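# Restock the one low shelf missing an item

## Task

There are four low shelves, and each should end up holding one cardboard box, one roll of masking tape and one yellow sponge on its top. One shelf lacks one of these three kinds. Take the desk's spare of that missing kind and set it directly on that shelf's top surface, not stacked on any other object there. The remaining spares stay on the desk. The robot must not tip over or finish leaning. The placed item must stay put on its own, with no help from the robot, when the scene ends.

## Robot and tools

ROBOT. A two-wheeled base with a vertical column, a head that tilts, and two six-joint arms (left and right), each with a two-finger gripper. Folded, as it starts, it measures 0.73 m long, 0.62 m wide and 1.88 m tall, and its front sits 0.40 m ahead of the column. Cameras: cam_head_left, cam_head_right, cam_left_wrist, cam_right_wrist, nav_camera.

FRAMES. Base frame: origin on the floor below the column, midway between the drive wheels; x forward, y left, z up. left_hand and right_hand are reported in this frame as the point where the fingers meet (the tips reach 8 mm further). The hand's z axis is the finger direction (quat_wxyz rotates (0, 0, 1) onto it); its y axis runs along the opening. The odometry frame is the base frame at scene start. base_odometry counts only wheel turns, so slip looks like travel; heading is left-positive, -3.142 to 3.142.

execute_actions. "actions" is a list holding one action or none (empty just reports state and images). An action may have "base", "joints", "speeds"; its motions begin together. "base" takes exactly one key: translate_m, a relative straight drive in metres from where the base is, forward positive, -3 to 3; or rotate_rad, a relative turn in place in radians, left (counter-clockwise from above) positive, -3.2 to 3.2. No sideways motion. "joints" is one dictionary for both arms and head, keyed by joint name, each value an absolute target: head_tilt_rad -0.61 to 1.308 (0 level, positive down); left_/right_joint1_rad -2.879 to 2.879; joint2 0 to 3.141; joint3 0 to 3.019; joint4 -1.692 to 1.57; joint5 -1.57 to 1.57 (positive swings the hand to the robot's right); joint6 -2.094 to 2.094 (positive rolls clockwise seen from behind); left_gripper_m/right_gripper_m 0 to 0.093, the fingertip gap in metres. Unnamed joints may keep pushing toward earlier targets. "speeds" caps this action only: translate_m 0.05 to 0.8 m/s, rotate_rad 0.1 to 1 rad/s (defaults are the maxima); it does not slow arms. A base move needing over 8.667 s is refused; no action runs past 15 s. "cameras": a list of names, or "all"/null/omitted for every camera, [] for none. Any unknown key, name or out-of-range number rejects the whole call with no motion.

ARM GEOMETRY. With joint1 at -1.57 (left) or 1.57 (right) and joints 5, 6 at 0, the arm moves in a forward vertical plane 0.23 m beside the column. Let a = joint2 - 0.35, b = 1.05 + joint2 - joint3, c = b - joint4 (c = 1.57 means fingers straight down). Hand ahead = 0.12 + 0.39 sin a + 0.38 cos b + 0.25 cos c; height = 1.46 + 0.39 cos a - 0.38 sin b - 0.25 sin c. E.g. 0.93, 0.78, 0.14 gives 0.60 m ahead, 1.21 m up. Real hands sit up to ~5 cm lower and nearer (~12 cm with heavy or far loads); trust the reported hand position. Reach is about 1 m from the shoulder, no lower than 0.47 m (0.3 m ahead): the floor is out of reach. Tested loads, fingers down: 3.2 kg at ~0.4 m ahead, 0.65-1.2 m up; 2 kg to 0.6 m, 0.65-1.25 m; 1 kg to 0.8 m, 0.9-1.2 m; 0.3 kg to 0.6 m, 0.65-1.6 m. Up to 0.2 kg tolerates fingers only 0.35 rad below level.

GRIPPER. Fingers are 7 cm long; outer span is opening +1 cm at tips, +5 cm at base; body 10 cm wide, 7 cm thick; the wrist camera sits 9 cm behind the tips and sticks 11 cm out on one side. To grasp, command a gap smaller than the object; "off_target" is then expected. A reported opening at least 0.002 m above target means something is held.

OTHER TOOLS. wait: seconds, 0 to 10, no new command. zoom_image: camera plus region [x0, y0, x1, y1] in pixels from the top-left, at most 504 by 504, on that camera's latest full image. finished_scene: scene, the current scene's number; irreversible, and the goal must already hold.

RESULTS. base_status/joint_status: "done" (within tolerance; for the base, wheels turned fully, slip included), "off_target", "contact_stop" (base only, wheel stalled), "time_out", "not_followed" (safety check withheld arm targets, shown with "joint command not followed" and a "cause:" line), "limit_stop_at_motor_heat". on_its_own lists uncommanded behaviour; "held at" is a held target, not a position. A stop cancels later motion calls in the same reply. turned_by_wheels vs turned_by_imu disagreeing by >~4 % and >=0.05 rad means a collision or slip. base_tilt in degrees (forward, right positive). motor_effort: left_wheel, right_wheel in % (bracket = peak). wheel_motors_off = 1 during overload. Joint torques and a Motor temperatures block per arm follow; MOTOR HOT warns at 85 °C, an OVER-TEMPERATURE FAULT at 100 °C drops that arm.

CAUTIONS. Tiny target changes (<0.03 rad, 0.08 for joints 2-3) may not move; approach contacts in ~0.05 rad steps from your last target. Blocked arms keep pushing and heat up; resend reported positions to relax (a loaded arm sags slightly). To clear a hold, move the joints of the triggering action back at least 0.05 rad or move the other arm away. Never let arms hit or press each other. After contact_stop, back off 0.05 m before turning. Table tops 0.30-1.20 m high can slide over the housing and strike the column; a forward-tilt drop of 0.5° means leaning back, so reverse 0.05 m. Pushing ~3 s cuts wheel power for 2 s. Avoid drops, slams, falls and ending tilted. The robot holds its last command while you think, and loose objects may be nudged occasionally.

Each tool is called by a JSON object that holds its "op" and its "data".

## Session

{"op": "execute_actions", "data": {"actions": []}}

Scene clock: 0.00 s.
Joint torques (N m, as the arm reports them, + toward a larger angle): no reading
Motor temperatures (°C, as the motors report them): left_arm=[25 27 23 26 22 25] | right_arm=[23 32 24 25 24 24]
base_odometry: x=+0.000 y=+0.000 heading=+0.000 (m, m, rad; odometry frame)
turned_by_wheels: +0.000 (rad since the last result)
turned_by_imu: +0.000 (rad since the last result)
base_tilt: forward=-0.5 right=+0.1 (deg)
base_status: not commanded
joint_positions: head_tilt_rad=+0.886 left_joint1_rad=-1.589 left_joint2_rad=+0.861 left_joint3_rad=+0.390 left_joint4_rad=-0.972 left_joint5_rad=-0.047 left_joint6_rad=+0.103 left_gripper_m=+0.095 right_joint1_rad=+1.553 right_joint2_rad=+0.908 right_joint3_rad=+0.432 right_joint4_rad=-0.950 right_joint5_rad=+0.032 right_joint6_rad=-0.063 right_gripper_m=+0.094
joint_status: not commanded
wheel_motors_off: 0
motor_effort: left_wheel=+5 right_wheel=+6 (%)
left_hand: x=+0.1382 y=+0.2290 z=+1.2608 quat_wxyz=(+0.443, -0.064, -0.894, +0.007) (m; base frame)
right_hand: x=+0.1539 y=-0.2349 z=+1.2484 quat_wxyz=(+0.437, +0.028, -0.899, +0.006) (m; base frame)
pictures: cam_head_left, cam_head_right, cam_left_wrist, cam_right_wrist, nav_camera
Images, in order (width x height): cam_head_left 504x504, cam_head_right 504x504, cam_left_wrist 504x504, cam_right_wrist 504x504, nav_camera 504x504.

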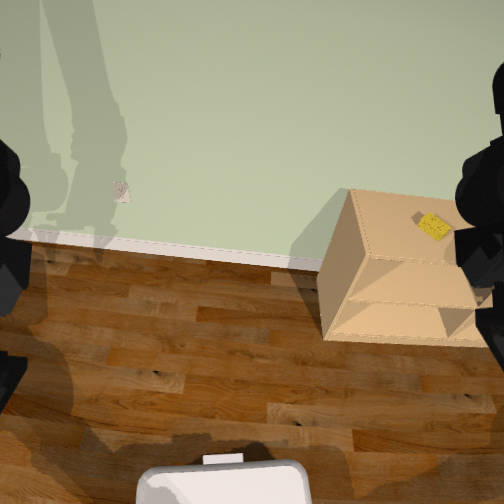

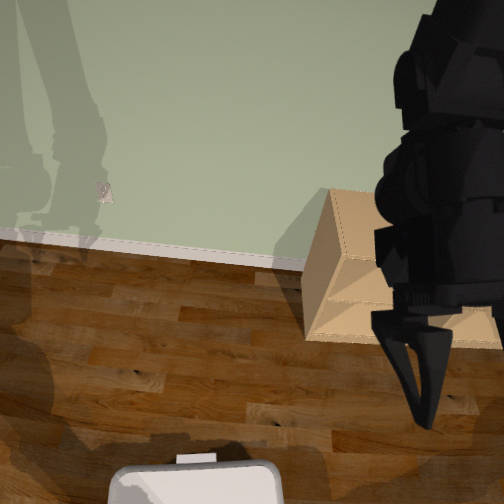

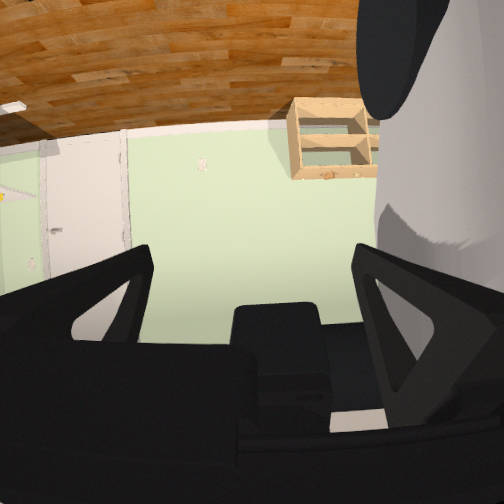

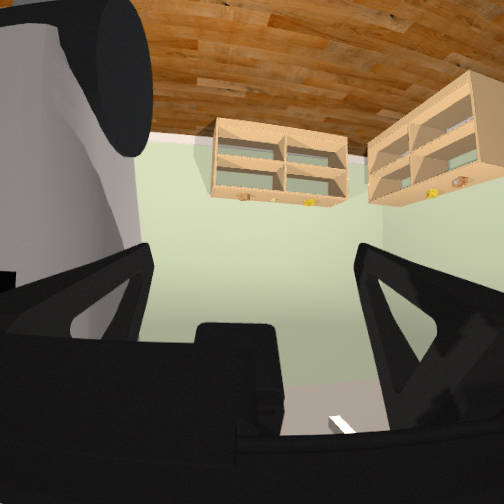

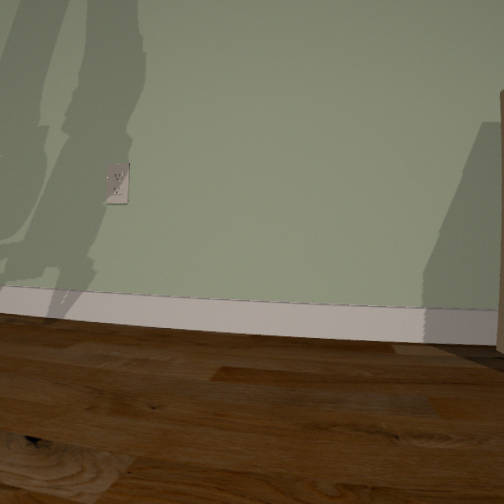

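{"op": "zoom_image", "data": {"camera": "cam_right_wrist", "region": [330, 140, 504, 230]}}

{"op": "zoom_image", "data": {"camera": "cam_right_wrist", "region": [200, 150, 374, 230]}}

{"op": "zoom_image", "data": {"camera": "cam_left_wrist", "region": [0, 80, 200, 280]}}

Region (330, 140, 504, 230) of cam_right_wrist's 504x504 image, scaled by 2.897, with more detail than that image has; it fills the top 261 rows of this view, and the rest is white.

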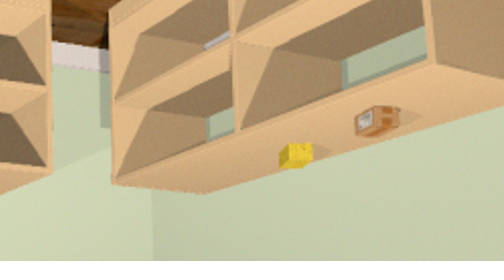

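Region (200, 150, 374, 230) of cam_right_wrist's 504x504 image, scaled by 2.897, with more detail than that image has; it fills the top 232 rows of this view, and the rest is white.

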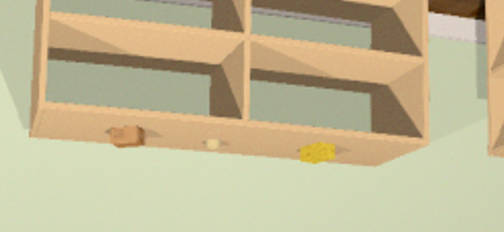

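Region (0, 80, 200, 280) of cam_left_wrist's 504x504 image, scaled by 2.520, with more detail than that image has.

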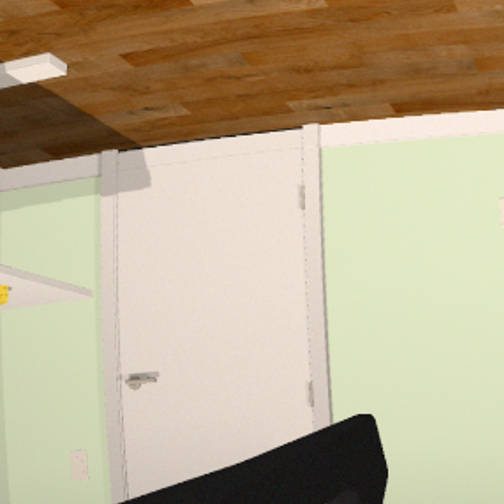

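{"op": "execute_actions", "data": {"actions": [{"base":{"rotate_rad":1.9},"joints":{"head_tilt_rad":0.6}}]}}

Scene clock: 18.03 s.
Joint torques (N m, as the arm reports them, + toward a larger angle): left_arm=[-0.52 -7.73 -0.79 -1.23  0.02  0.06] | right_arm=[-0.21 -7.86 -0.72 -1.09 -0.16  0.07]
Motor temperatures (°C, as the motors report them): left_arm=[25 27 23 26 22 25] | right_arm=[23 32 24 25 24 24]
base_odometry: x=+0.000 y=+0.000 heading=+1.898 (m, m, rad; odometry frame)
turned_by_wheels: +1.898 (rad since the last result)
turned_by_imu: +1.902 (rad since the last result)
base_tilt: forward=-0.4 right=+0.1 (deg)
base_status: done
joint_positions: head_tilt_rad=+0.618 left_joint1_rad=-1.589 left_joint2_rad=+0.861 left_joint3_rad=+0.390 left_joint4_rad=-0.972 left_joint5_rad=-0.047 left_joint6_rad=+0.103 left_gripper_m=+0.095 right_joint1_rad=+1.553 right_joint2_rad=+0.908 right_joint3_rad=+0.432 right_joint4_rad=-0.950 right_joint5_rad=+0.032 right_joint6_rad=-0.063 right_gripper_m=+0.094
joint_status: all done
wheel_motors_off: 0
motor_effort: left_wheel=-6(47) right_wheel=+8(69) (%)
left_hand: x=+0.1382 y=+0.2290 z=+1.2608 quat_wxyz=(+0.443, -0.064, -0.894, +0.007) (m; base frame)
right_hand: x=+0.1539 y=-0.2349 z=+1.2484 quat_wxyz=(+0.437, +0.028, -0.899, +0.006) (m; base frame)
pictures: cam_head_left, cam_head_right, cam_left_wrist, cam_right_wrist, nav_camera
Images, in order (width x height): cam_head_left 504x504, cam_head_right 504x504, cam_left_wrist 504x504, cam_right_wrist 504x504, nav_camera 504x504.

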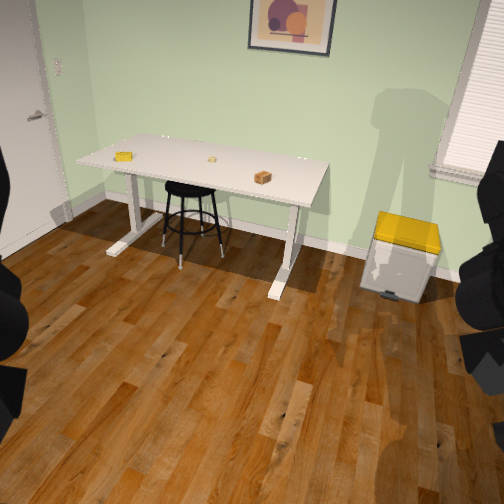

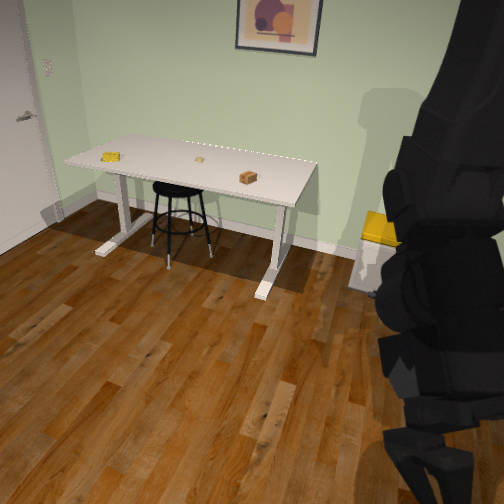

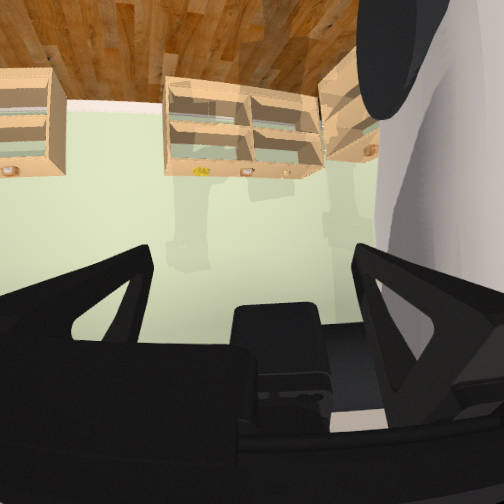

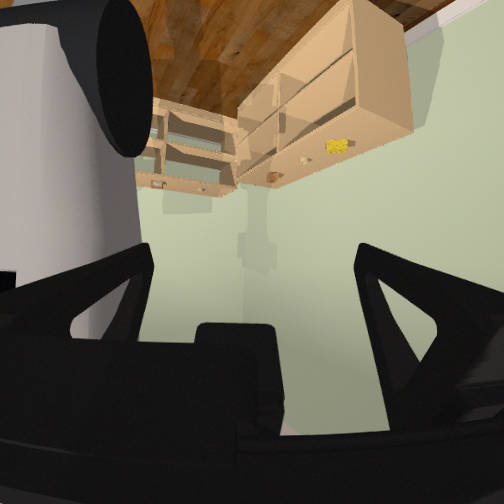

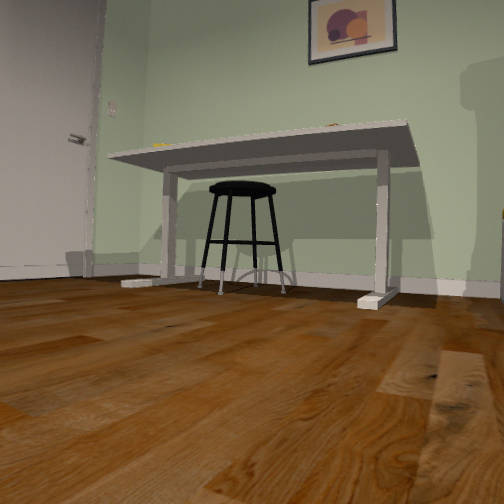

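{"op": "zoom_image", "data": {"camera": "cam_head_left", "region": [70, 110, 340, 310]}}

{"op": "zoom_image", "data": {"camera": "nav_camera", "region": [100, 110, 440, 330]}}

Region (70, 110, 340, 310) of cam_head_left's 504x504 image, scaled by 1.867, with more detail than that image has; it fills the top 373 rows of this view, and the rest is white.

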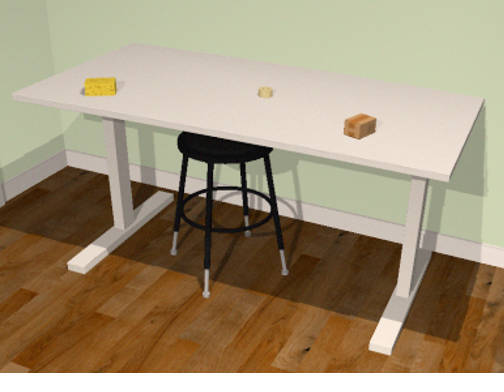

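Region (100, 110, 440, 330) of nav_camera's 504x504 image, scaled by 1.482, with more detail than that image has; it fills the top 326 rows of this view, and the rest is white.

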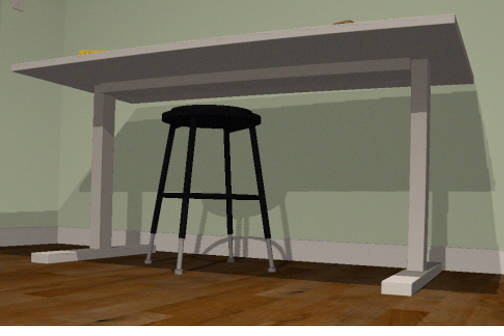

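{"op": "execute_actions", "data": {"actions": [{"base":{"rotate_rad":0.105},"joints":{"head_tilt_rad":0.95,"right_joint1_rad":1.55,"right_joint2_rad":1.80,"right_joint3_rad":1.63,"right_joint4_rad":-0.10,"right_joint5_rad":0,"right_joint6_rad":0}}], "cameras": []}}

{"op": "execute_actions", "data": {"actions": [{"base":{"translate_m":1.5}}], "cameras": ["cam_head_left","cam_head_right","cam_right_wrist","nav_camera"]}}

Scene clock: 65.20 s.
Joint torques (N m, as the arm reports them, + toward a larger angle): left_arm=[-0.58 -7.79 -0.81 -1.22  0.02  0.05] | right_arm=[ -0.42 -20.92   3.49   1.14  -0.27   0.16]
Motor temperatures (°C, as the motors report them): left_arm=[25 28 24 27 22 25] | right_arm=[23 32 24 25 24 24]
base_odometry: x=+0.000 y=+0.000 heading=+2.002 (m, m, rad; odometry frame)
turned_by_wheels: +0.104 (rad since the last result)
turned_by_imu: +0.105 (rad since the last result)
base_tilt: forward=-0.4 right=+0.2 (deg)
base_status: done
joint_positions: head_tilt_rad=+0.950 left_joint1_rad=-1.589 left_joint2_rad=+0.861 left_joint3_rad=+0.390 left_joint4_rad=-0.972 left_joint5_rad=-0.047 left_joint6_rad=+0.103 left_gripper_m=+0.095 right_joint1_rad=+1.553 right_joint2_rad=+1.794 right_joint3_rad=+1.627 right_joint4_rad=-0.108 right_joint5_rad=+0.003 right_joint6_rad=-0.010 right_gripper_m=+0.094
joint_status: all done
wheel_motors_off: 0
motor_effort: left_wheel=-8(29) right_wheel=+10(39) (%)
left_hand: x=+0.1382 y=+0.2290 z=+1.2608 quat_wxyz=(+0.443, -0.064, -0.894, +0.007) (m; base frame)
right_hand: x=+0.6991 y=-0.2399 z=+0.9070 quat_wxyz=(-0.124, +0.001, -0.992, +0.010) (m; base frame)
pictures: none
No camera images: the call's "cameras" was empty. Leave "cameras" out to get every camera's image.

Scene clock: 69.00 s.
Joint torques (N m, as the arm reports them, + toward a larger angle): left_arm=[-0.54 -7.83 -0.91 -1.22  0.02  0.06] | right_arm=[ -0.26 -20.79   3.44   1.11  -0.27   0.16]
Motor temperatures (°C, as the motors report them): left_arm=[25 28 24 27 22 25] | right_arm=[23 34 24 25 24 24]
base_odometry: x=-0.628 y=+1.362 heading=+2.003 (m, m, rad; odometry frame)
turned_by_wheels: +0.001 (rad since the last result)
turned_by_imu: +0.002 (rad since the last result)
base_tilt: forward=-0.5 right=+0.1 (deg)
base_status: done
joint_positions: head_tilt_rad=+0.951 left_joint1_rad=-1.589 left_joint2_rad=+0.861 left_joint3_rad=+0.391 left_joint4_rad=-0.972 left_joint5_rad=-0.047 left_joint6_rad=+0.103 left_gripper_m=+0.095 right_joint1_rad=+1.553 right_joint2_rad=+1.794 right_joint3_rad=+1.626 right_joint4_rad=-0.108 right_joint5_rad=+0.003 right_joint6_rad=-0.010 right_gripper_m=+0.094
joint_status: not commanded
wheel_motors_off: 0
motor_effort: left_wheel=+2(74) right_wheel=-2(80) (%)
left_hand: x=+0.1386 y=+0.2290 z=+1.2607 quat_wxyz=(+0.443, -0.064, -0.894, +0.007) (m; base frame)
right_hand: x=+0.6984 y=-0.2402 z=+0.9068 quat_wxyz=(-0.123, +0.001, -0.992, +0.010) (m; base frame)
pictures: cam_head_left, cam_head_right, cam_right_wrist, nav_camera
Images, in order (width x height): cam_head_left 504x504, cam_head_right 504x504, cam_right_wrist 504x504, nav_camera 504x504.

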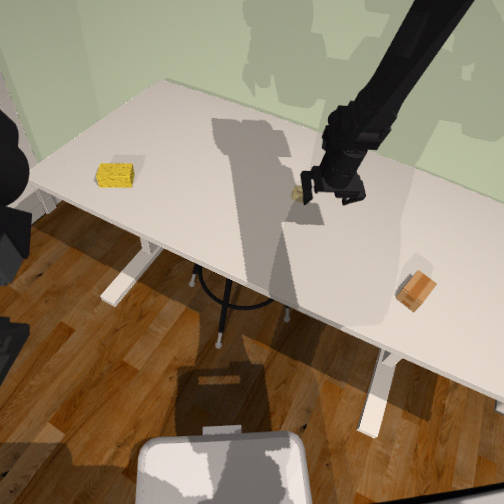

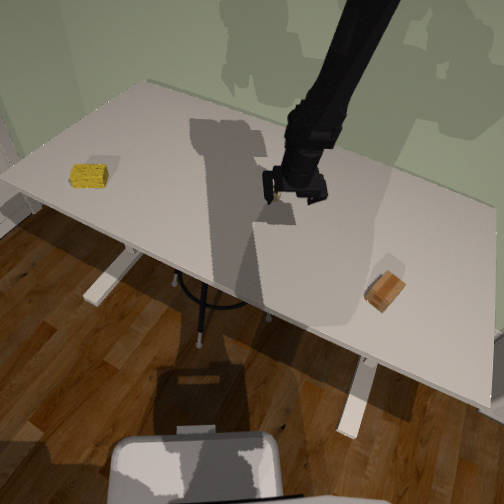

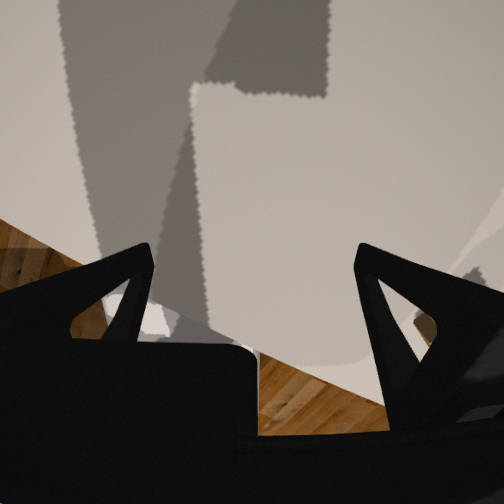

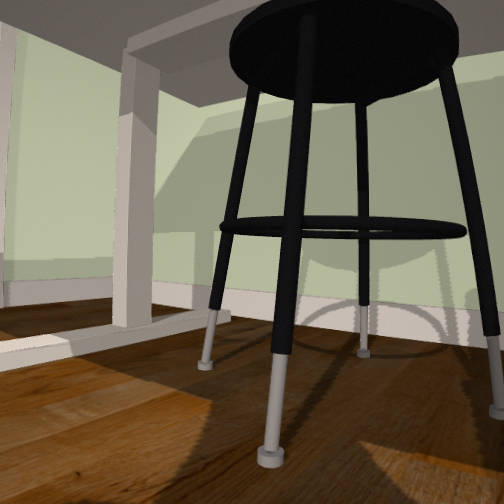

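{"op": "execute_actions", "data": {"actions": [{"base":{"translate_m":0.2},"speeds":{"translate_m":0.3}}], "cameras": ["cam_head_left","cam_head_right","cam_right_wrist","nav_camera"]}}

Scene clock: 84.37 s.
Joint torques (N m, as the arm reports them, + toward a larger angle): left_arm=[-0.51 -7.73 -0.89 -1.21  0.02  0.06] | right_arm=[ -0.45 -20.83   3.57   1.13  -0.26   0.17]
Motor temperatures (°C, as the motors report them): left_arm=[25 28 24 27 22 25] | right_arm=[23 36 25 25 24 24]
base_odometry: x=-0.712 y=+1.544 heading=+2.004 (m, m, rad; odometry frame)
turned_by_wheels: +0.001 (rad since the last result)
turned_by_imu: +0.002 (rad since the last result)
base_tilt: forward=-0.3 right=+0.0 (deg)
base_status: done
joint_positions: head_tilt_rad=+0.952 left_joint1_rad=-1.589 left_joint2_rad=+0.860 left_joint3_rad=+0.391 left_joint4_rad=-0.972 left_joint5_rad=-0.047 left_joint6_rad=+0.103 left_gripper_m=+0.095 right_joint1_rad=+1.553 right_joint2_rad=+1.794 right_joint3_rad=+1.624 right_joint4_rad=-0.108 right_joint5_rad=+0.003 right_joint6_rad=-0.010 right_gripper_m=+0.094
joint_status: not commanded
wheel_motors_off: 0
motor_effort: left_wheel=+1(37) right_wheel=-2(45) (%)
left_hand: x=+0.1386 y=+0.2290 z=+1.2607 quat_wxyz=(+0.443, -0.064, -0.894, +0.007) (m; base frame)
right_hand: x=+0.6978 y=-0.2402 z=+0.9066 quat_wxyz=(-0.122, +0.001, -0.992, +0.010) (m; base frame)
pictures: cam_head_left, cam_head_right, cam_right_wrist, nav_camera
Images, in order (width x height): cam_head_left 504x504, cam_head_right 504x504, cam_right_wrist 504x504, nav_camera 504x504.

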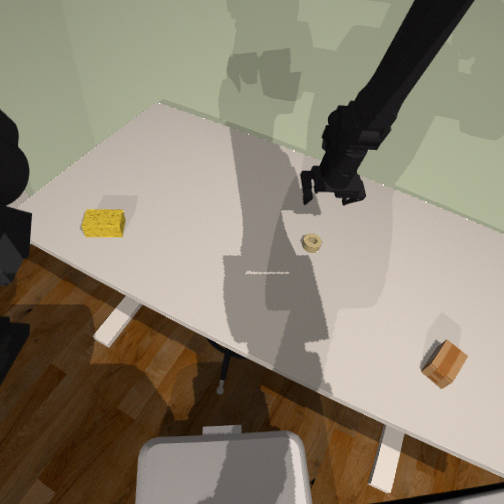

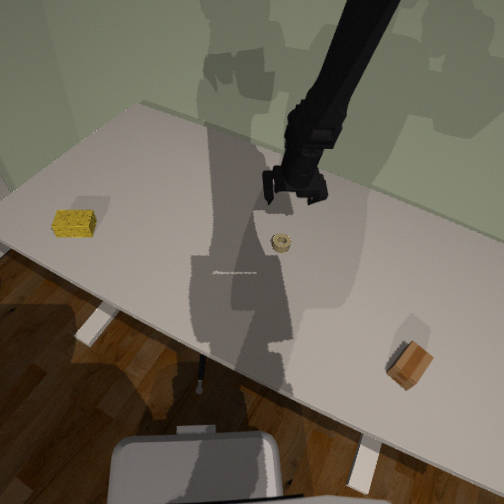

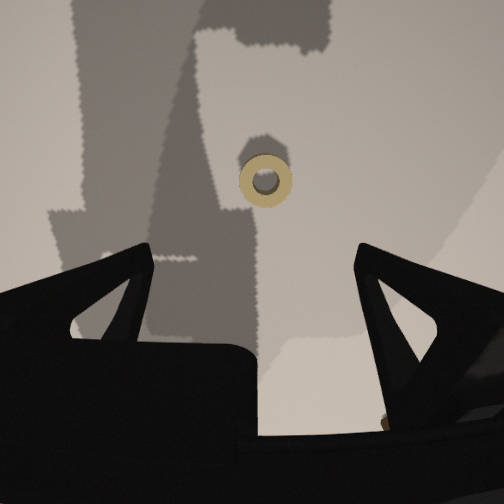

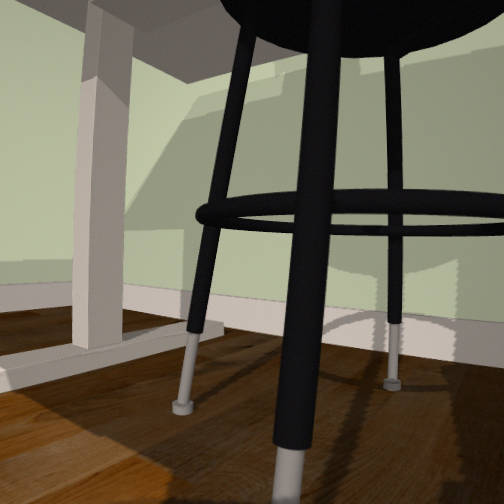

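{"op": "execute_actions", "data": {"actions": [{"joints":{"right_joint1_rad":1.535,"right_joint2_rad":2.185,"right_joint3_rad":2.125,"right_joint4_rad":-0.21}}], "cameras": ["cam_head_left","cam_head_right","cam_right_wrist"]}}

Scene clock: 118.37 s.
Joint torques (N m, as the arm reports them, + toward a larger angle): left_arm=[-0.57 -7.77 -0.9  -1.22  0.02  0.06] | right_arm=[ -1.02 -22.69   5.08   0.5   -0.26   0.17]
Motor temperatures (°C, as the motors report them): left_arm=[25 28 24 27 22 25] | right_arm=[23 38 25 25 24 24]
base_odometry: x=-0.712 y=+1.544 heading=+2.004 (m, m, rad; odometry frame)
turned_by_wheels: +0.000 (rad since the last result)
turned_by_imu: +0.001 (rad since the last result)
base_tilt: forward=-0.4 right=+0.1 (deg)
base_status: not commanded
joint_positions: head_tilt_rad=+0.952 left_joint1_rad=-1.589 left_joint2_rad=+0.860 left_joint3_rad=+0.391 left_joint4_rad=-0.972 left_joint5_rad=-0.047 left_joint6_rad=+0.103 left_gripper_m=+0.095 right_joint1_rad=+1.541 right_joint2_rad=+2.201 right_joint3_rad=+2.105 right_joint4_rad=-0.205 right_joint5_rad=+0.003 right_joint6_rad=-0.010 right_gripper_m=+0.094
joint_status: all done
wheel_motors_off: 0
motor_effort: left_wheel=+3(3) right_wheel=-3(3) (%)
left_hand: x=+0.1386 y=+0.2290 z=+1.2607 quat_wxyz=(+0.443, -0.064, -0.894, +0.007) (m; base frame)
right_hand: x=+0.7053 y=-0.2527 z=+0.7611 quat_wxyz=(-0.111, -0.001, -0.994, +0.015) (m; base frame)
pictures: cam_head_left, cam_head_right, cam_right_wrist
Images, in order (width x height): cam_head_left 504x504, cam_head_right 504x504, cam_right_wrist 504x504.

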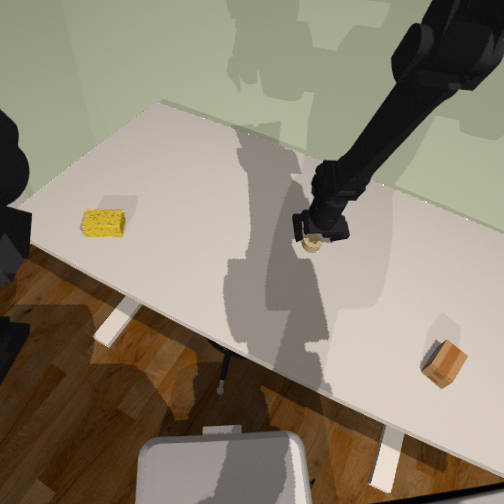

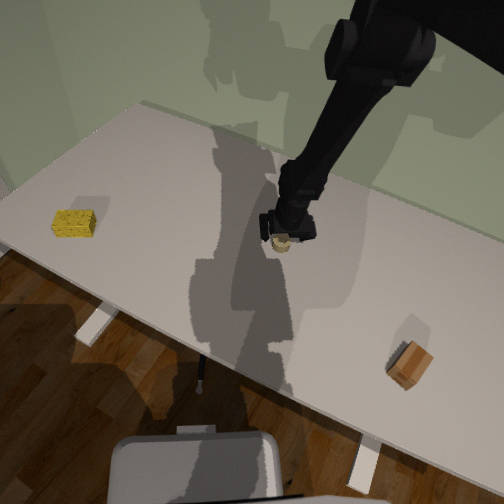

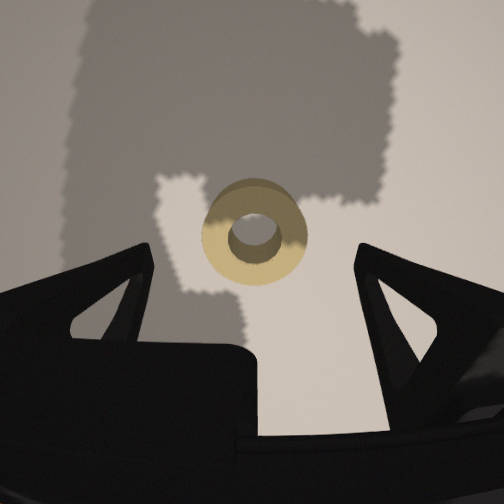

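{"op": "execute_actions", "data": {"actions": [{"joints":{"right_joint2_rad":2.305,"right_joint3_rad":2.27,"right_joint4_rad":-0.25}}], "cameras": ["cam_head_left","cam_right_wrist"]}}

Scene clock: 132.30 s.
Joint torques (N m, as the arm reports them, + toward a larger angle): left_arm=[-0.52 -7.72 -0.89 -1.2   0.02  0.06] | right_arm=[ -1.11 -19.84   5.57   0.52  -0.25   0.16]
Motor temperatures (°C, as the motors report them): left_arm=[25 28 24 27 22 25] | right_arm=[23 40 26 25 24 24]
base_odometry: x=-0.712 y=+1.544 heading=+2.004 (m, m, rad; odometry frame)
turned_by_wheels: +0.000 (rad since the last result)
turned_by_imu: +0.001 (rad since the last result)
base_tilt: forward=-0.5 right=+0.1 (deg)
base_status: not commanded
joint_positions: head_tilt_rad=+0.952 left_joint1_rad=-1.589 left_joint2_rad=+0.860 left_joint3_rad=+0.391 left_joint4_rad=-0.972 left_joint5_rad=-0.047 left_joint6_rad=+0.103 left_gripper_m=+0.095 right_joint1_rad=+1.541 right_joint2_rad=+2.284 right_joint3_rad=+2.249 right_joint4_rad=-0.242 right_joint5_rad=+0.003 right_joint6_rad=-0.010 right_gripper_m=+0.094
joint_status: all done
wheel_motors_off: 0
motor_effort: left_wheel=+3(1) right_wheel=-3(3) (%)
left_hand: x=+0.1386 y=+0.2290 z=+1.2607 quat_wxyz=(+0.443, -0.064, -0.894, +0.007) (m; base frame)
right_hand: x=+0.7214 y=-0.2534 z=+0.7424 quat_wxyz=(-0.122, -0.001, -0.992, +0.015) (m; base frame)
pictures: cam_head_left, cam_right_wrist
Images, in order (width x height): cam_head_left 504x504, cam_right_wrist 504x504.

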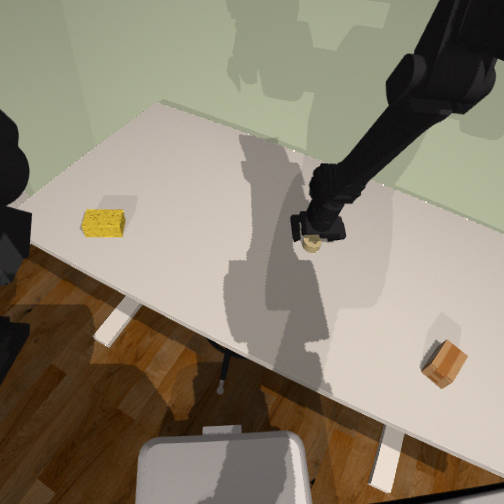

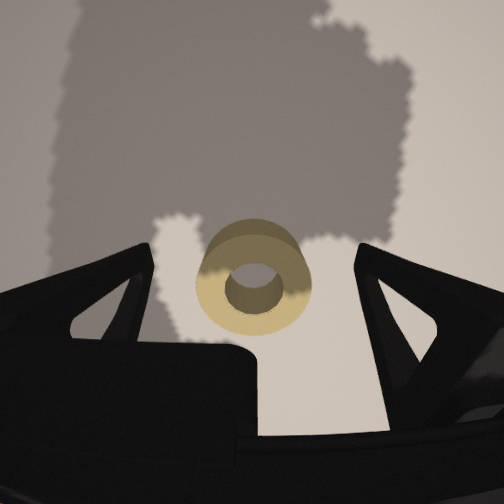

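{"op": "execute_actions", "data": {"actions": [{"joints":{"right_joint2_rad":2.34}}], "cameras": ["cam_head_left","cam_right_wrist"]}}

Scene clock: 138.30 s.
Joint torques (N m, as the arm reports them, + toward a larger angle): left_arm=[-0.56 -7.74 -0.9  -1.23  0.02  0.06] | right_arm=[ -0.97 -18.45   5.19   0.54  -0.07   0.12]
Motor temperatures (°C, as the motors report them): left_arm=[25 28 24 27 22 25] | right_arm=[23 39 26 25 24 24]
base_odometry: x=-0.712 y=+1.544 heading=+2.004 (m, m, rad; odometry frame)
turned_by_wheels: +0.000 (rad since the last result)
turned_by_imu: +0.001 (rad since the last result)
base_tilt: forward=-0.3 right=+0.2 (deg)
base_status: not commanded
joint_positions: head_tilt_rad=+0.952 left_joint1_rad=-1.589 left_joint2_rad=+0.860 left_joint3_rad=+0.391 left_joint4_rad=-0.972 left_joint5_rad=-0.047 left_joint6_rad=+0.103 left_gripper_m=+0.095 right_joint1_rad=+1.540 right_joint2_rad=+2.307 right_joint3_rad=+2.253 right_joint4_rad=-0.242 right_joint5_rad=-0.002 right_joint6_rad=-0.006 right_gripper_m=+0.094
joint_status: all done
wheel_motors_off: 0
motor_effort: left_wheel=+2(5) right_wheel=-3(4) (%)
left_hand: x=+0.1386 y=+0.2290 z=+1.2607 quat_wxyz=(+0.443, -0.064, -0.894, +0.007) (m; base frame)
right_hand: x=+0.7081 y=-0.2545 z=+0.7304 quat_wxyz=(-0.114, -0.003, -0.993, +0.013) (m; base frame)
pictures: cam_head_left, cam_right_wrist
Images, in order (width x height): cam_head_left 504x504, cam_right_wrist 504x504.

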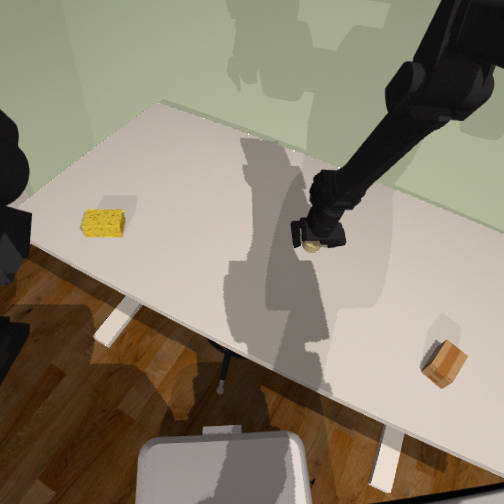

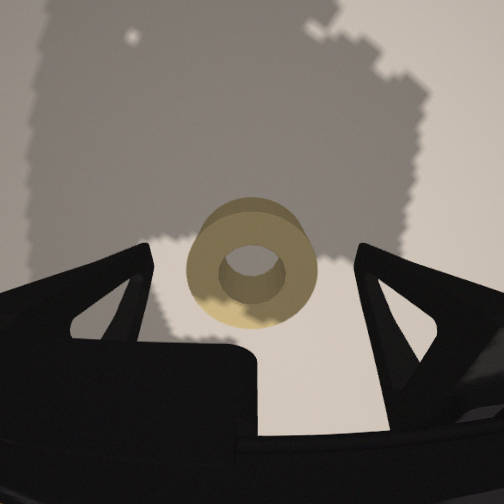

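{"op": "execute_actions", "data": {"actions": [{"joints":{"right_joint2_rad":2.295,"right_gripper_m":0.025}}], "cameras": ["cam_head_left","cam_right_wrist"]}}

Scene clock: 144.60 s.
Joint torques (N m, as the arm reports them, + toward a larger angle): left_arm=[-0.51 -7.79 -0.87 -1.2   0.02  0.06] | right_arm=[ -1.05 -22.43   5.19   0.43  -0.08   0.13]
Motor temperatures (°C, as the motors report them): left_arm=[25 28 24 27 22 25] | right_arm=[23 39 26 25 24 24]
base_odometry: x=-0.712 y=+1.544 heading=+2.004 (m, m, rad; odometry frame)
turned_by_wheels: +0.000 (rad since the last result)
turned_by_imu: +0.001 (rad since the last result)
base_tilt: forward=-0.5 right=+0.0 (deg)
base_status: not commanded
joint_positions: head_tilt_rad=+0.952 left_joint1_rad=-1.589 left_joint2_rad=+0.860 left_joint3_rad=+0.391 left_joint4_rad=-0.972 left_joint5_rad=-0.047 left_joint6_rad=+0.103 left_gripper_m=+0.095 right_joint1_rad=+1.540 right_joint2_rad=+2.307 right_joint3_rad=+2.253 right_joint4_rad=-0.242 right_joint5_rad=-0.002 right_joint6_rad=-0.006 right_gripper_m=+0.048
joint_status: right_gripper_m off_target (ended at +0.048, target +0.025); the others done
wheel_motors_off: 0
motor_effort: left_wheel=+3(1) right_wheel=-3(3) (%)
left_hand: x=+0.1386 y=+0.2290 z=+1.2607 quat_wxyz=(+0.443, -0.064, -0.894, +0.007) (m; base frame)
right_hand: x=+0.7081 y=-0.2545 z=+0.7304 quat_wxyz=(-0.114, -0.003, -0.993, +0.014) (m; base frame)
pictures: cam_head_left, cam_right_wrist
Images, in order (width x height): cam_head_left 504x504, cam_right_wrist 504x504.

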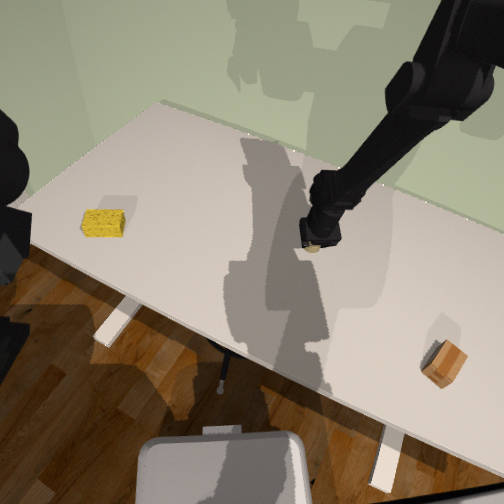

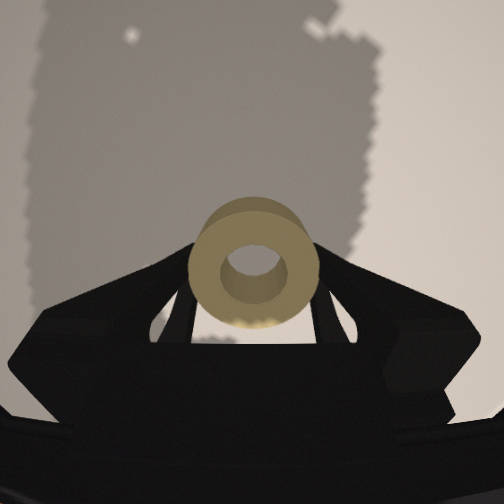

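{"op": "execute_actions", "data": {"actions": [{"joints":{"right_joint2_rad":2.0,"right_joint3_rad":1.88,"right_joint4_rad":-0.16}}], "cameras": ["cam_right_wrist"]}}

{"op": "execute_actions", "data": {"actions": [{"base":{"translate_m":-0.35},"joints":{"right_joint2_rad":1.3,"right_joint3_rad":1.0,"right_joint4_rad":0.02,"head_tilt_rad":0.6}}], "cameras": ["cam_right_wrist"]}}

{"op": "execute_actions", "data": {"actions": [{"base":{"rotate_rad":2.48}}], "cameras": ["cam_head_left","cam_head_right","cam_right_wrist","nav_camera"]}}

Scene clock: 169.80 s.
Joint torques (N m, as the arm reports them, + toward a larger angle): left_arm=[-0.53 -7.74 -0.85 -1.23  0.02  0.06] | right_arm=[ -0.95 -20.3    3.75   1.17  -0.08   0.12]
Motor temperatures (°C, as the motors report them): left_arm=[25 28 24 27 22 25] | right_arm=[23 41 26 25 24 24]
base_odometry: x=-0.712 y=+1.544 heading=+2.004 (m, m, rad; odometry frame)
turned_by_wheels: +0.000 (rad since the last result)
turned_by_imu: +0.001 (rad since the last result)
base_tilt: forward=-0.4 right=+0.1 (deg)
base_status: not commanded
joint_positions: head_tilt_rad=+0.952 left_joint1_rad=-1.589 left_joint2_rad=+0.860 left_joint3_rad=+0.391 left_joint4_rad=-0.972 left_joint5_rad=-0.047 left_joint6_rad=+0.103 left_gripper_m=+0.095 right_joint1_rad=+1.540 right_joint2_rad=+1.980 right_joint3_rad=+1.879 right_joint4_rad=-0.168 right_joint5_rad=-0.002 right_joint6_rad=-0.006 right_gripper_m=+0.048
joint_status: all done
wheel_motors_off: 0
motor_effort: left_wheel=+1(3) right_wheel=-3(3) (%)
left_hand: x=+0.1386 y=+0.2290 z=+1.2607 quat_wxyz=(+0.443, -0.064, -0.894, +0.007) (m; base frame)
right_hand: x=+0.7260 y=-0.2517 z=+0.8460 quat_wxyz=(-0.127, -0.003, -0.992, +0.014) (m; base frame)
pictures: cam_right_wrist
Images, in order (width x height): cam_right_wrist 504x504.

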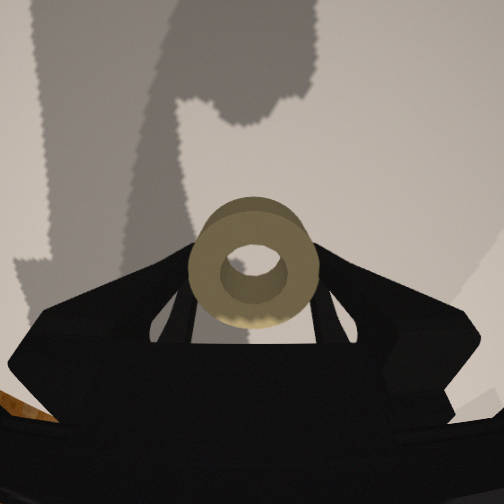

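Scene clock: 172.10 s.
Joint torques (N m, as the arm reports them, + toward a larger angle): left_arm=[-0.59 -7.66 -0.67 -1.21  0.02  0.06] | right_arm=[ -0.6  -16.7    3.43   0.93  -0.08   0.13]
Motor temperatures (°C, as the motors report them): left_arm=[25 28 24 27 22 25] | right_arm=[23 41 26 25 24 24]
base_odometry: x=-0.565 y=+1.226 heading=+2.006 (m, m, rad; odometry frame)
turned_by_wheels: +0.002 (rad since the last result)
turned_by_imu: +0.003 (rad since the last result)
base_tilt: forward=-0.5 right=+0.1 (deg)
base_status: done
joint_positions: head_tilt_rad=+0.617 left_joint1_rad=-1.589 left_joint2_rad=+0.859 left_joint3_rad=+0.388 left_joint4_rad=-0.972 left_joint5_rad=-0.047 left_joint6_rad=+0.103 left_gripper_m=+0.095 right_joint1_rad=+1.539 right_joint2_rad=+1.300 right_joint3_rad=+0.983 right_joint4_rad=+0.017 right_joint5_rad=-0.002 right_joint6_rad=-0.006 right_gripper_m=+0.048
joint_status: all done
wheel_motors_off: 0
motor_effort: left_wheel=+1(72) right_wheel=-3(70) (%)
left_hand: x=+0.1372 y=+0.2291 z=+1.2612 quat_wxyz=(+0.444, -0.064, -0.894, +0.007) (m; base frame)
right_hand: x=+0.5703 y=-0.2438 z=+1.0653 quat_wxyz=(-0.111, -0.003, -0.994, +0.014) (m; base frame)
pictures: cam_right_wrist
Images, in order (width x height): cam_right_wrist 504x504.

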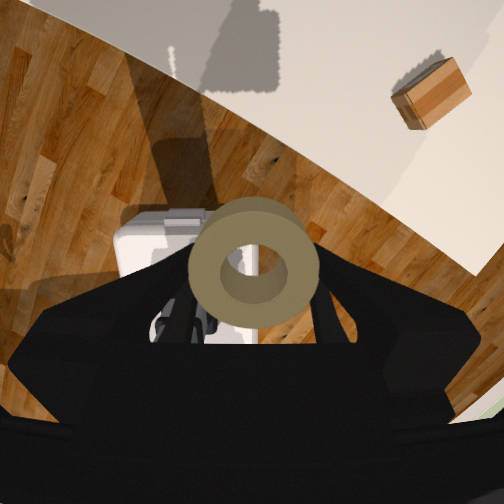

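Scene clock: 176.17 s.
Joint torques (N m, as the arm reports them, + toward a larger angle): left_arm=[-0.56 -7.69 -0.6  -1.23  0.02  0.06] | right_arm=[ -0.57 -16.73   2.72   0.92  -0.08   0.12]
Motor temperatures (°C, as the motors report them): left_arm=[25 28 24 27 22 25] | right_arm=[23 40 26 25 24 24]
base_odometry: x=-0.565 y=+1.226 heading=-1.798 (m, m, rad; odometry frame)
turned_by_wheels: +2.479 (rad since the last result)
turned_by_imu: +2.483 (rad since the last result)
base_tilt: forward=-0.4 right=+0.1 (deg)
base_status: done
joint_positions: head_tilt_rad=+0.617 left_joint1_rad=-1.589 left_joint2_rad=+0.859 left_joint3_rad=+0.388 left_joint4_rad=-0.972 left_joint5_rad=-0.047 left_joint6_rad=+0.103 left_gripper_m=+0.095 right_joint1_rad=+1.536 right_joint2_rad=+1.300 right_joint3_rad=+0.991 right_joint4_rad=+0.017 right_joint5_rad=-0.002 right_joint6_rad=-0.006 right_gripper_m=+0.048
joint_status: not commanded
wheel_motors_off: 0
motor_effort: left_wheel=-6(48) right_wheel=+8(84) (%)
left_hand: x=+0.1372 y=+0.2291 z=+1.2612 quat_wxyz=(+0.444, -0.064, -0.894, +0.007) (m; base frame)
right_hand: x=+0.5752 y=-0.2457 z=+1.0665 quat_wxyz=(-0.115, -0.004, -0.993, +0.016) (m; base frame)
pictures: cam_head_left, cam_head_right, cam_right_wrist, nav_camera
Images, in order (width x height): cam_head_left 504x504, cam_head_right 504x504, cam_right_wrist 504x504, nav_camera 504x504.

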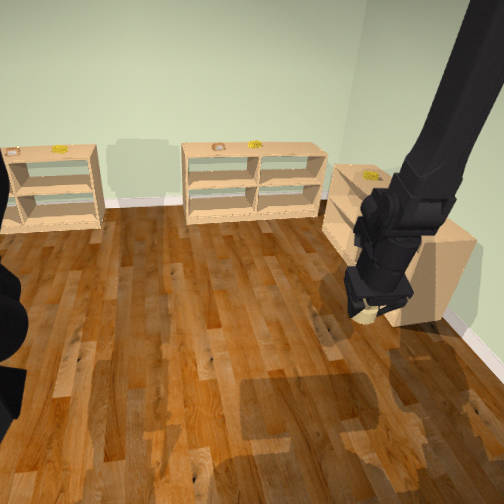

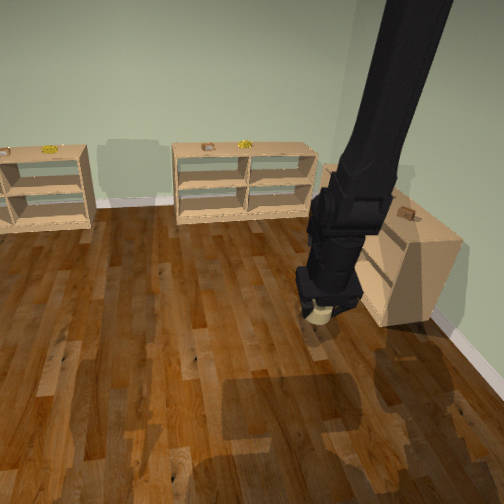

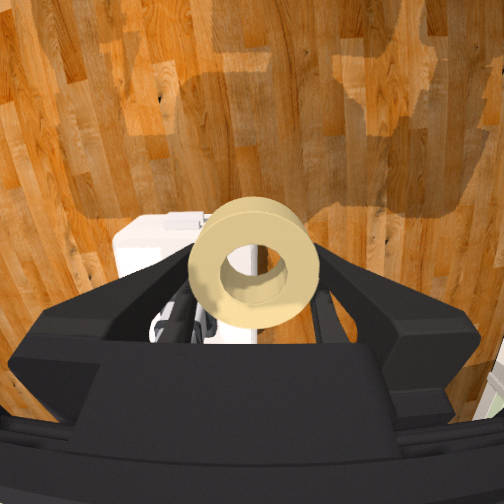

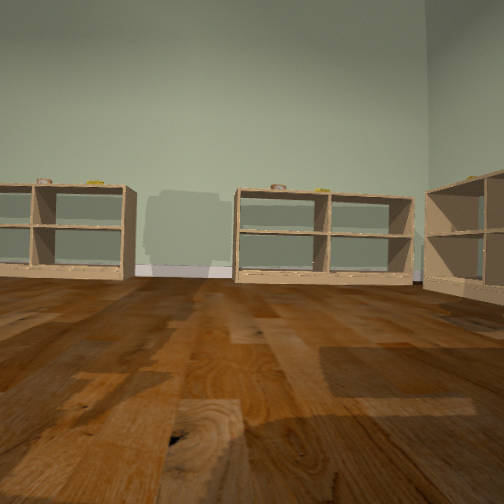

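{"op": "zoom_image", "data": {"camera": "cam_head_left", "region": [170, 120, 350, 240]}}

Region (170, 120, 350, 240) of cam_head_left's 504x504 image, scaled by 2.800, with more detail than that image has.

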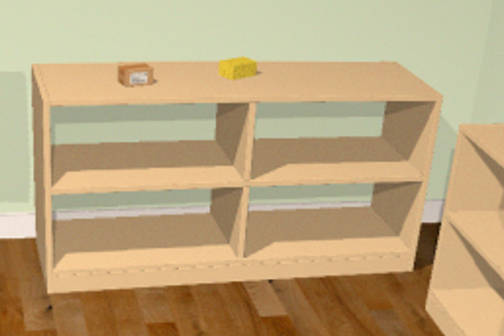

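{"op": "zoom_image", "data": {"camera": "nav_camera", "region": [220, 160, 440, 300]}}

Region (220, 160, 440, 300) of nav_camera's 504x504 image, scaled by 2.291, with more detail than that image has; it fills the top 321 rows of this view, and the rest is white.

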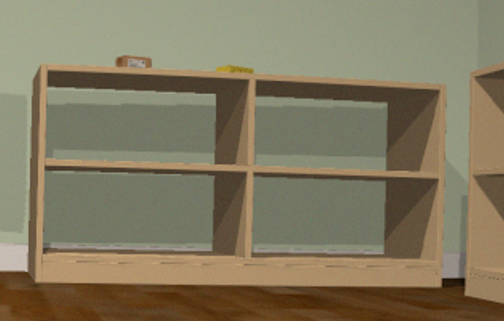

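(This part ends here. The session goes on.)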